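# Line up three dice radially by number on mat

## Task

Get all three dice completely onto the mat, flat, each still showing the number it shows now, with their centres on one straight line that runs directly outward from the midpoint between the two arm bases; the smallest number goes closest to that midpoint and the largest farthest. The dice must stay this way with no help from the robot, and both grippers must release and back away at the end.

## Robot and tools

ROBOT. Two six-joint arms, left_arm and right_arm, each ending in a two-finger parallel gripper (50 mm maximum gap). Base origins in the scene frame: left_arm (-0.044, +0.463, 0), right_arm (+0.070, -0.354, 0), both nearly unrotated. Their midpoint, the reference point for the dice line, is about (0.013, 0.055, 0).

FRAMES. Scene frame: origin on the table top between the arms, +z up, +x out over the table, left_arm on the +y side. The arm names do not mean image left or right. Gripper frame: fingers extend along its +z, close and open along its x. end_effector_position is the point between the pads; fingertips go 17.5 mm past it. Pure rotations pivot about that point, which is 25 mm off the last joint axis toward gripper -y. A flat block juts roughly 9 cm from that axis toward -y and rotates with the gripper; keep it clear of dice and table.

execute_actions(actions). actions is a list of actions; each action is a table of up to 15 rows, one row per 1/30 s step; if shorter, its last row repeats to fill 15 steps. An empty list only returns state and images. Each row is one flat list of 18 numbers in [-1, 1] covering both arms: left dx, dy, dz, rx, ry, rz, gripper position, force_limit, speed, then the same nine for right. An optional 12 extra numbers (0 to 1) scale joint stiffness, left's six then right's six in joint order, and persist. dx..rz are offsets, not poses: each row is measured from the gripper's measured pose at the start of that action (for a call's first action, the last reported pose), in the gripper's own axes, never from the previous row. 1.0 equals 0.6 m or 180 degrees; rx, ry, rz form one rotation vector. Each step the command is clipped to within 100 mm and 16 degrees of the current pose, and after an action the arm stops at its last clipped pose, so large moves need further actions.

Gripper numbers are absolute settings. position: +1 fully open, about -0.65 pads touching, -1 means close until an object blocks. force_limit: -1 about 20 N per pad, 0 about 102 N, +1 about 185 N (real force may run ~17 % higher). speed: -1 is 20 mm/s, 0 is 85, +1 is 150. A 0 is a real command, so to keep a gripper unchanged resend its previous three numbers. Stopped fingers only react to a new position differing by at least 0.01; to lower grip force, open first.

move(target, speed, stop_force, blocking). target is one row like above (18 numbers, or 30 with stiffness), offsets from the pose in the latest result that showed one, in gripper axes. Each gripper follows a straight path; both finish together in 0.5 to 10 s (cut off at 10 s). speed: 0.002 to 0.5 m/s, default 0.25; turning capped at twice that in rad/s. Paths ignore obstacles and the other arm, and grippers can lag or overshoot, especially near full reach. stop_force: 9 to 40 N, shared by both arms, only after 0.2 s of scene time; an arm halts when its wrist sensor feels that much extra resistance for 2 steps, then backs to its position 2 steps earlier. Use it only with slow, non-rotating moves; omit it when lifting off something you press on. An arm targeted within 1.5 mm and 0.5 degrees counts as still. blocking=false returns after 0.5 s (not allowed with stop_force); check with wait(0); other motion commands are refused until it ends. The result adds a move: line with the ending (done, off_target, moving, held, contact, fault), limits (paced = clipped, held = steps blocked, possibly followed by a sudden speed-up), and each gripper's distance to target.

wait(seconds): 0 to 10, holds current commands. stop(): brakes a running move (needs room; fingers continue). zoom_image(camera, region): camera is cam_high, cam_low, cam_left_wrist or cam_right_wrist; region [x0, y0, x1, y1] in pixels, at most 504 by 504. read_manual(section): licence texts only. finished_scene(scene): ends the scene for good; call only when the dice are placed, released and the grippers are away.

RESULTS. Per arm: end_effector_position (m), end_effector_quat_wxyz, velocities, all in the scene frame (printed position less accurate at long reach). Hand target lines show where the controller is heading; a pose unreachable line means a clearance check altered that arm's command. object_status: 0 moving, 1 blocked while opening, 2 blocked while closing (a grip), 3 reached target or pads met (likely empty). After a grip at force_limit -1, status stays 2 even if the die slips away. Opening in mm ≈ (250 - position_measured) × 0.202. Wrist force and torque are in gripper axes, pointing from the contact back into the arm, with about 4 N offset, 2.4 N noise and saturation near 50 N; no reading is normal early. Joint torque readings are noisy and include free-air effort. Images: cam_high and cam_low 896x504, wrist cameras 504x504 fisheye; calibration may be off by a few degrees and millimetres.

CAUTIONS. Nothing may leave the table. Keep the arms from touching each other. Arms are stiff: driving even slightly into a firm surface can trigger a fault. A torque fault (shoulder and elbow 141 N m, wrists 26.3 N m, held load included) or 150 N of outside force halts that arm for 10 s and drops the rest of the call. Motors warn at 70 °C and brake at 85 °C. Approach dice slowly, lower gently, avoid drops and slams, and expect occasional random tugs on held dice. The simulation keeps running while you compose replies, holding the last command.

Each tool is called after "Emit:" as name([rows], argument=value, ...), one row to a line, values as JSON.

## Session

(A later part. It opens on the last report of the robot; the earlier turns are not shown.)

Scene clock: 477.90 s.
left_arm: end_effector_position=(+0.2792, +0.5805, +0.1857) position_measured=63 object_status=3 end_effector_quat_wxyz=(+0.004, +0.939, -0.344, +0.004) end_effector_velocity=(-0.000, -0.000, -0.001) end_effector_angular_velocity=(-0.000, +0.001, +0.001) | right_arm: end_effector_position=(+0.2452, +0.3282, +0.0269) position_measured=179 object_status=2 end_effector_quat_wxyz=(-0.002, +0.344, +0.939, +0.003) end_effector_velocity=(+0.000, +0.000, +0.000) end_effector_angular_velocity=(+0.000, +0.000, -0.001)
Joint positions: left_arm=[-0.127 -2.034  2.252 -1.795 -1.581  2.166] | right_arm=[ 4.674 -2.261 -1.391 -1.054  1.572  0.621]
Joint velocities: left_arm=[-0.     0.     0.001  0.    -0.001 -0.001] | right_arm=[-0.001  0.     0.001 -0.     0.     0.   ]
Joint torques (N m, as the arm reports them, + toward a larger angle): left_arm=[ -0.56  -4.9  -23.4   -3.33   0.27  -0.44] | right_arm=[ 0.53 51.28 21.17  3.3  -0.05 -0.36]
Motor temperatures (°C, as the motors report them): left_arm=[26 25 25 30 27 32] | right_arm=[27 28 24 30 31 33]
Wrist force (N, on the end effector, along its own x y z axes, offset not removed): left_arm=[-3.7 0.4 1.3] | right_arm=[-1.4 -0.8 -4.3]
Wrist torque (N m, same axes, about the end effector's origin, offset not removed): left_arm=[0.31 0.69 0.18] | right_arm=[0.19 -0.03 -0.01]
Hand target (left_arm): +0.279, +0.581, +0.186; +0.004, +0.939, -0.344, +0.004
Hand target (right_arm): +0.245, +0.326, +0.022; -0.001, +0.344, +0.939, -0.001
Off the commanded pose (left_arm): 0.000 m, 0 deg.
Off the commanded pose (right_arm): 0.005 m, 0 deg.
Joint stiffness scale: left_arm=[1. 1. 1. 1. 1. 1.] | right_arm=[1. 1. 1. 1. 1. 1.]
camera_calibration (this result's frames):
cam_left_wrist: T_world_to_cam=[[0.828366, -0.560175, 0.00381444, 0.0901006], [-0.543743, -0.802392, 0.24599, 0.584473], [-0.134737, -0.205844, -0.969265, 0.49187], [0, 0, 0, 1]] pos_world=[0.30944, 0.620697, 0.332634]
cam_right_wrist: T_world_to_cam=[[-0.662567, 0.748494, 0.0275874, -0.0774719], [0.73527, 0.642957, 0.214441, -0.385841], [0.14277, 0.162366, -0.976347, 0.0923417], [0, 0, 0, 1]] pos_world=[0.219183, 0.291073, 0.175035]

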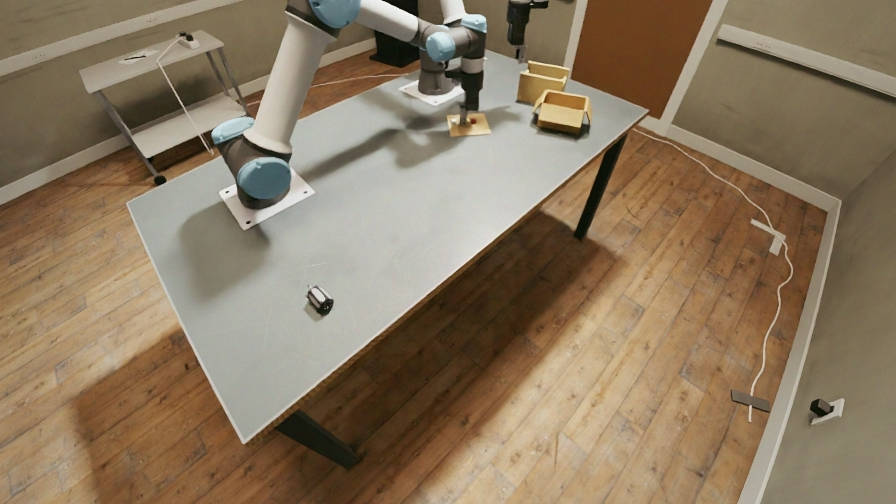

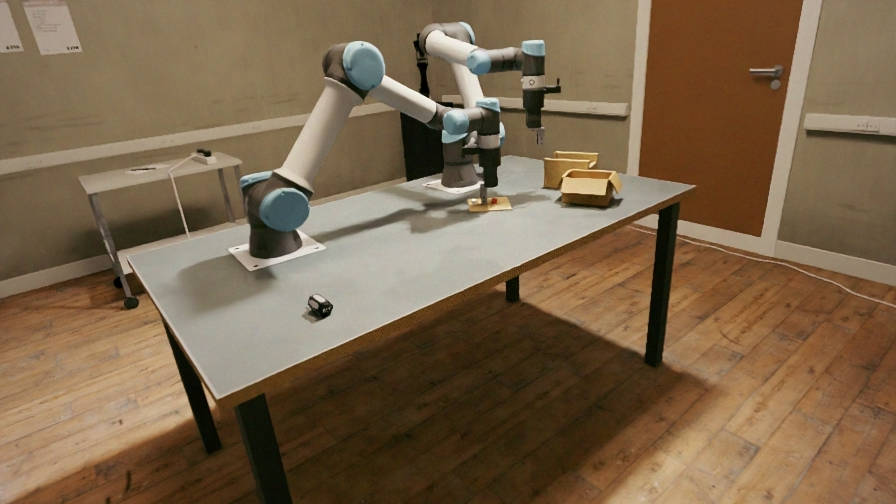

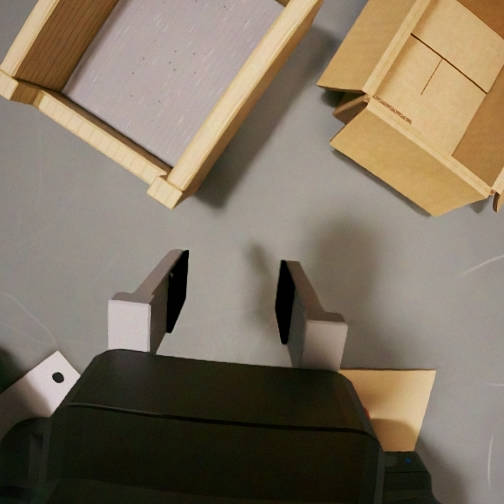

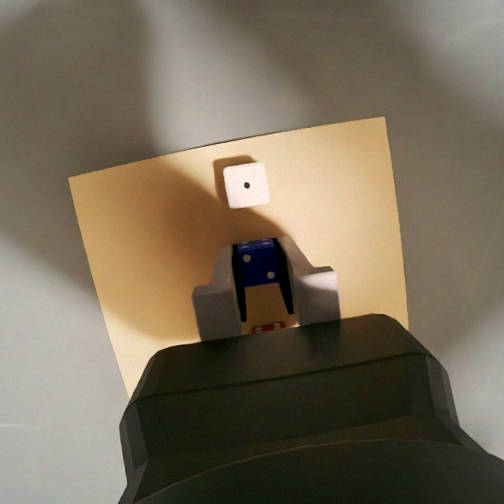

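Emit:
execute_actions([
  [[0,0,0,0,0,0,0.6,-0.5,0.5,0,0,0,0,0,0,0.6,-0.5,0.5],[0,0,0,0,0,0,0.6,-0.5,0.5,0,0,0,0,0,0,0.6,-0.5,0.5],[0,0,0,0,0,0,0.6,-0.5,0.5,0,0,0,0,0,0,0.6,-0.5,0.5],[0,0,0,0,0,0,0.6,-0.5,0.5,0,0,0,0,0,0,0.6,-0.5,0.5],[0,0,0,0,0,0,0.6,-0.5,0.5,0,0,-0.004,0,0,0,0.6,-0.5,0.5],[0,0,0,0,0,0,0.6,-0.5,0.5,0,0,-0.009,0,0,0,0.6,-0.5,0.5],[0,0,0,0,0,0,0.6,-0.5,0.5,0,0,-0.015,0,0,0,0.6,-0.5,0.5],[0,0,0,0,0,0,0.6,-0.5,0.5,0,0,-0.021,0,0,0,0.6,-0.5,0.5],[0,0,0,0,0,0,0.6,-0.5,0.5,0,0,-0.027,0,0,0,0.6,-0.5,0.5],[0,0,0,0,0,0,0.6,-0.5,0.5,0,0,-0.033,0,0,0,0.6,-0.5,0.5],[0,0,0,0,0,0,0.6,-0.5,0.5,0,0,-0.039,0,0,0,0.6,-0.5,0.5],[0,0,0,0,0,0,0.6,-0.5,0.5,0,0,-0.045,0,0,0,0.6,-0.5,0.5],[0,0,0,0,0,0,0.6,-0.5,0.5,0,0,-0.051,0,0,0,0.6,-0.5,0.5],[0,0,0,0,0,0,0.6,-0.5,0.5,0,0,-0.057,0,0,0,0.6,-0.5,0.5],[0,0,0,0,0,0,0.6,-0.5,0.5,0,0,-0.063,0,0,0,0.6,-0.5,0.5]],
])

Emit:
move(target=[0, 0, 0, 0, 0, 0, 0.6, -0.5, 0.5, -0.2691, -0.2264, -0.24, 0, 0, 0, 0.6, -0.5, 0.5], speed=0.42)

Scene clock: 509.27 s.
left_arm: end_effector_position=(+0.2792, +0.5805, +0.1857) position_measured=63 object_status=3 end_effector_quat_wxyz=(+0.004, +0.939, -0.344, +0.004) end_effector_velocity=(-0.000, +0.000, -0.000) end_effector_angular_velocity=(+0.001, +0.001, -0.002) | right_arm: end_effector_position=(+0.2450, +0.3264, +0.0440) position_measured=63 object_status=3 end_effector_quat_wxyz=(-0.001, +0.344, +0.939, +0.001) end_effector_velocity=(+0.001, +0.012, +0.126) end_effector_angular_velocity=(+0.051, -0.004, +0.000)
Joint positions: left_arm=[-0.127 -2.034  2.252 -1.795 -1.581  2.166] | right_arm=[ 4.674 -2.24  -1.376 -1.094  1.572  0.621]
Joint velocities: left_arm=[-0.001 -0.     0.001  0.     0.001  0.001] | right_arm=[ 0.     0.138  0.107 -0.195  0.     0.   ]
Joint torques (N m, as the arm reports them, + toward a larger angle): left_arm=[ -0.09  -4.88 -24.72  -3.02   0.03  -0.18] | right_arm=[ 0.83 58.66 28.53  2.7  -0.12 -0.56]
Motor temperatures (°C, as the motors report them): left_arm=[26 25 25 30 27 32] | right_arm=[27 28 24 30 31 33]
Wrist force (N, on the end effector, along its own x y z axes, offset not removed): left_arm=[-2.9 1.1 1.4] | right_arm=[-2.9 2.4 2.5]
Wrist torque (N m, same axes, about the end effector's origin, offset not removed): left_arm=[0.35 0.51 -0.02] | right_arm=[0.50 0.41 0.27]
Hand target (left_arm): +0.279, +0.580, +0.186; +0.004, +0.939, -0.344, +0.004
Hand target (right_arm): +0.245, +0.328, +0.064; -0.002, +0.344, +0.939, +0.004
Off the commanded pose (left_arm): 0.000 m, 0 deg.
Off the commanded pose (right_arm): 0.021 m, 0 deg.
Joint stiffness scale: left_arm=[1. 1. 1. 1. 1. 1.] | right_arm=[1. 1. 1. 1. 1. 1.]
camera_calibration (this result's frames):
cam_left_wrist: T_world_to_cam=[[0.828366, -0.560174, 0.00381422, 0.0901004], [-0.543742, -0.802392, 0.24599, 0.584473], [-0.134737, -0.205844, -0.969265, 0.49187], [0, 0, 0, 1]] pos_world=[0.30944, 0.620697, 0.332634]
cam_right_wrist: T_world_to_cam=[[-0.662555, 0.748633, 0.0238474, -0.0766255], [0.735365, 0.644103, 0.210643, -0.388518], [0.142334, 0.157099, -0.977272, 0.111201], [0, 0, 0, 1]] pos_world=[0.219106, 0.29014, 0.192339]

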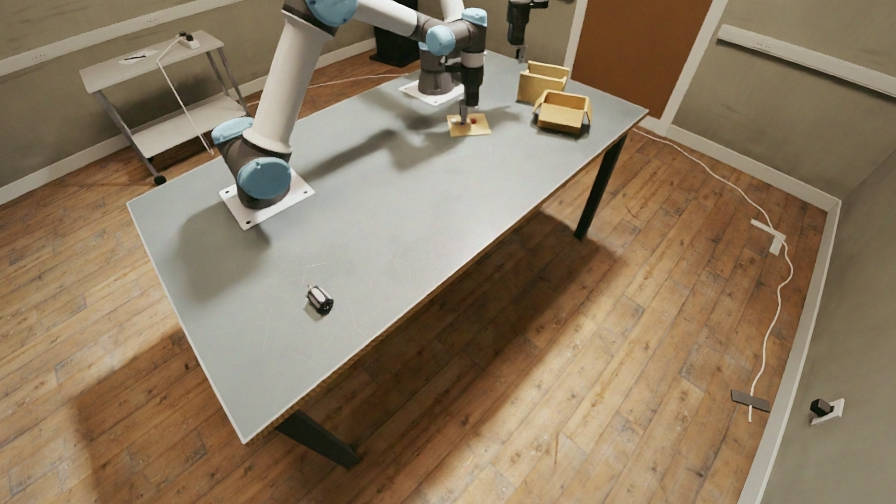

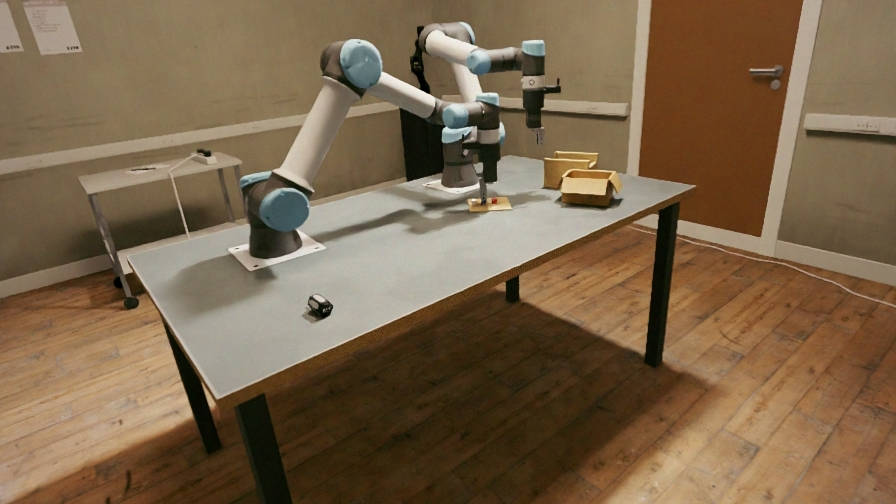

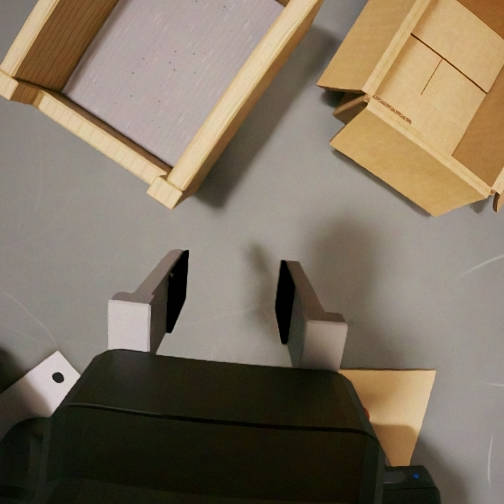

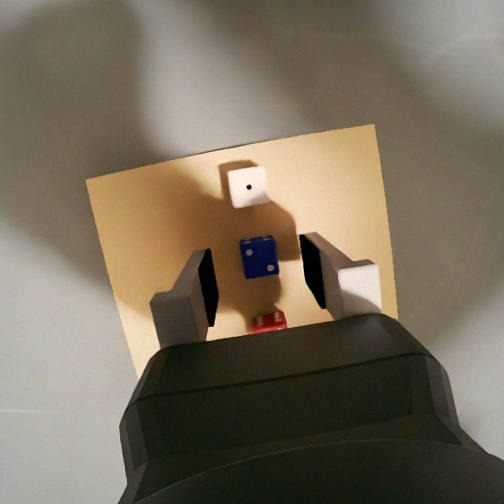

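Scene clock: 510.63 s.
left_arm: end_effector_position=(+0.2792, +0.5805, +0.1857) position_measured=63 object_status=3 end_effector_quat_wxyz=(+0.004, +0.939, -0.344, +0.004) end_effector_velocity=(+0.001, -0.000, +0.001) end_effector_angular_velocity=(-0.000, -0.001, -0.002) | right_arm: end_effector_position=(+0.2799, +0.1201, +0.1888) position_measured=63 object_status=3 end_effector_quat_wxyz=(-0.001, +0.344, +0.939, +0.002) end_effector_velocity=(+0.000, -0.001, -0.000) end_effector_angular_velocity=(-0.004, +0.001, -0.001)
Joint positions: left_arm=[-0.127 -2.034  2.252 -1.795 -1.581  2.166] | right_arm=[ 4.574 -1.695 -1.766 -1.247  1.573  0.521]
Joint velocities: left_arm=[-0.001 -0.    -0.001  0.    -0.     0.001] | right_arm=[-0.001  0.    -0.    -0.004 -0.     0.001]
Joint torques (N m, as the arm reports them, + toward a larger angle): left_arm=[ -0.45  -4.83 -24.14  -2.88  -0.18  -0.31] | right_arm=[-0.69 34.   24.99  2.93 -0.15 -1.13]
Motor temperatures (°C, as the motors report them): left_arm=[26 25 25 30 27 32] | right_arm=[27 28 24 30 31 33]
Wrist force (N, on the end effector, along its own x y z axes, offset not removed): left_arm=[-1.6 -1.1 -0.1] | right_arm=[-3.6 1.6 2.4]
Wrist torque (N m, same axes, about the end effector's origin, offset not removed): left_arm=[0.00 0.23 0.09] | right_arm=[0.47 0.39 0.04]
Hand target (left_arm): +0.279, +0.580, +0.186; +0.004, +0.939, -0.344, +0.004
Hand target (right_arm): +0.280, +0.118, +0.188; -0.001, +0.344, +0.939, +0.001
Off the commanded pose (left_arm): 0.000 m, 0 deg.
Off the commanded pose (right_arm): 0.002 m, 0 deg.
Joint stiffness scale: left_arm=[1. 1. 1. 1. 1. 1.] | right_arm=[1. 1. 1. 1. 1. 1.]
move: done
camera_calibration (this result's frames):
cam_left_wrist: T_world_to_cam=[[0.828366, -0.560174, 0.0038143, 0.0901004], [-0.543742, -0.802392, 0.24599, 0.584473], [-0.134737, -0.205844, -0.969265, 0.49187], [0, 0, 0, 1]] pos_world=[0.30944, 0.620697, 0.332634]
cam_right_wrist: T_world_to_cam=[[-0.662484, 0.748647, 0.0253717, 0.0971818], [0.735315, 0.643477, 0.212719, -0.312099], [0.142925, 0.159579, -0.976784, 0.279615], [0, 0, 0, 1]] pos_world=[0.253908, 0.0834531, 0.337048]

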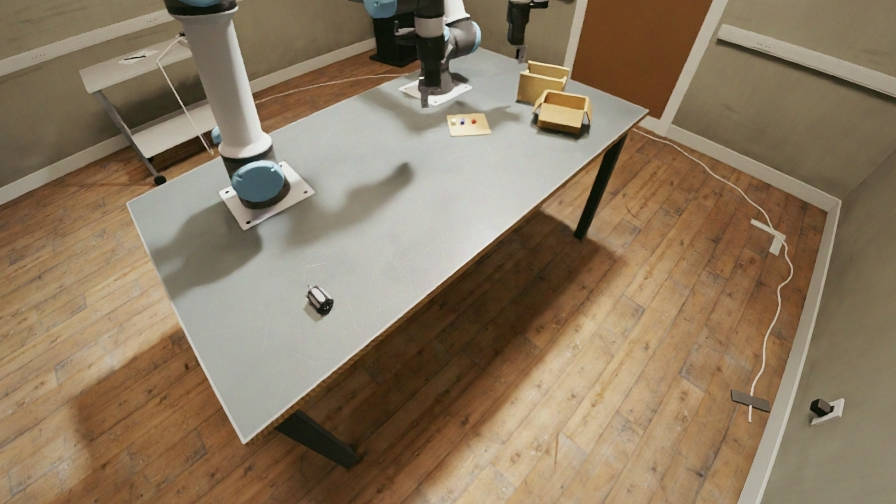

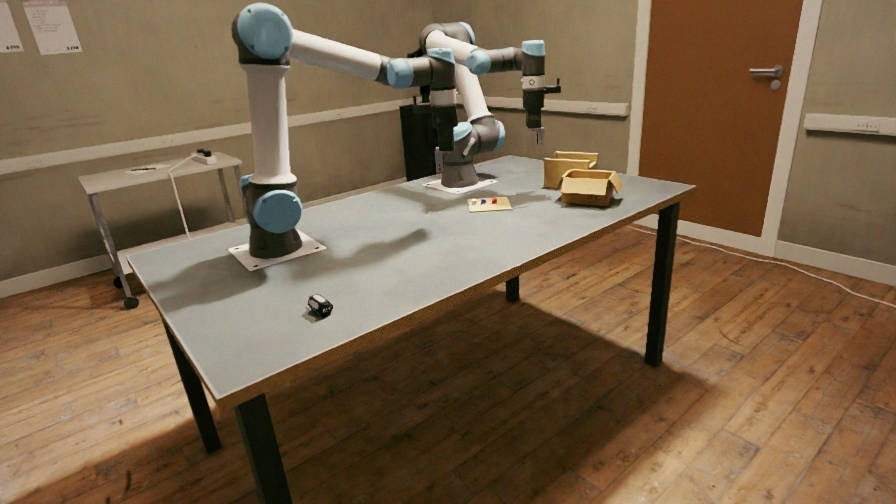

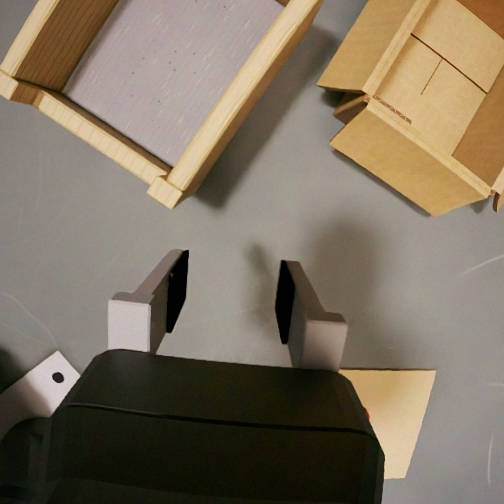

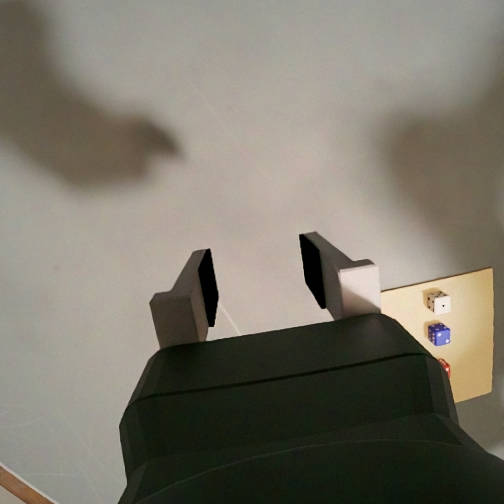

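Emit:
zoom_image(camera="cam_high", region=[435, 100, 505, 145])

Emit:
zoom_image(camera="cam_right_wrist", region=[370, 250, 504, 410])

Region (435, 100, 505, 145) of cam_high's 896x504 image, scaled by 7.200, with more detail than that image has; it fills the top 324 rows of this view, and the rest is white.

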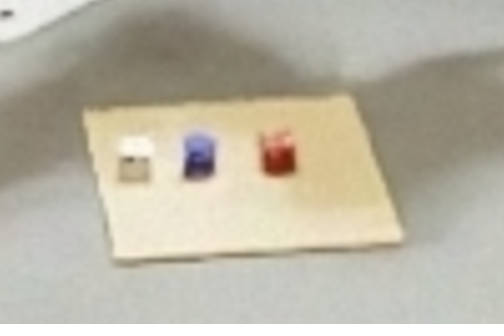

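Region (370, 250, 504, 410) of cam_right_wrist's 504x504 image, scaled by 3.150, with more detail than that image has; it fills the left 422 columns of this view, and the rest is white.

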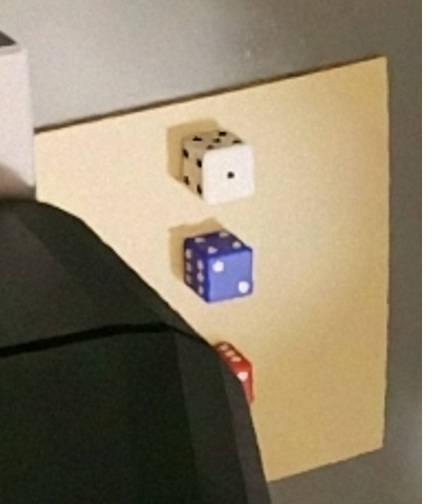

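All three dice are sitting flat on the mat in a straight line (1, 2, 4 going away from the midpoint), and both arms are clear.

Emit:
finished_scene(scene=2)

The scene is finished: the task was done.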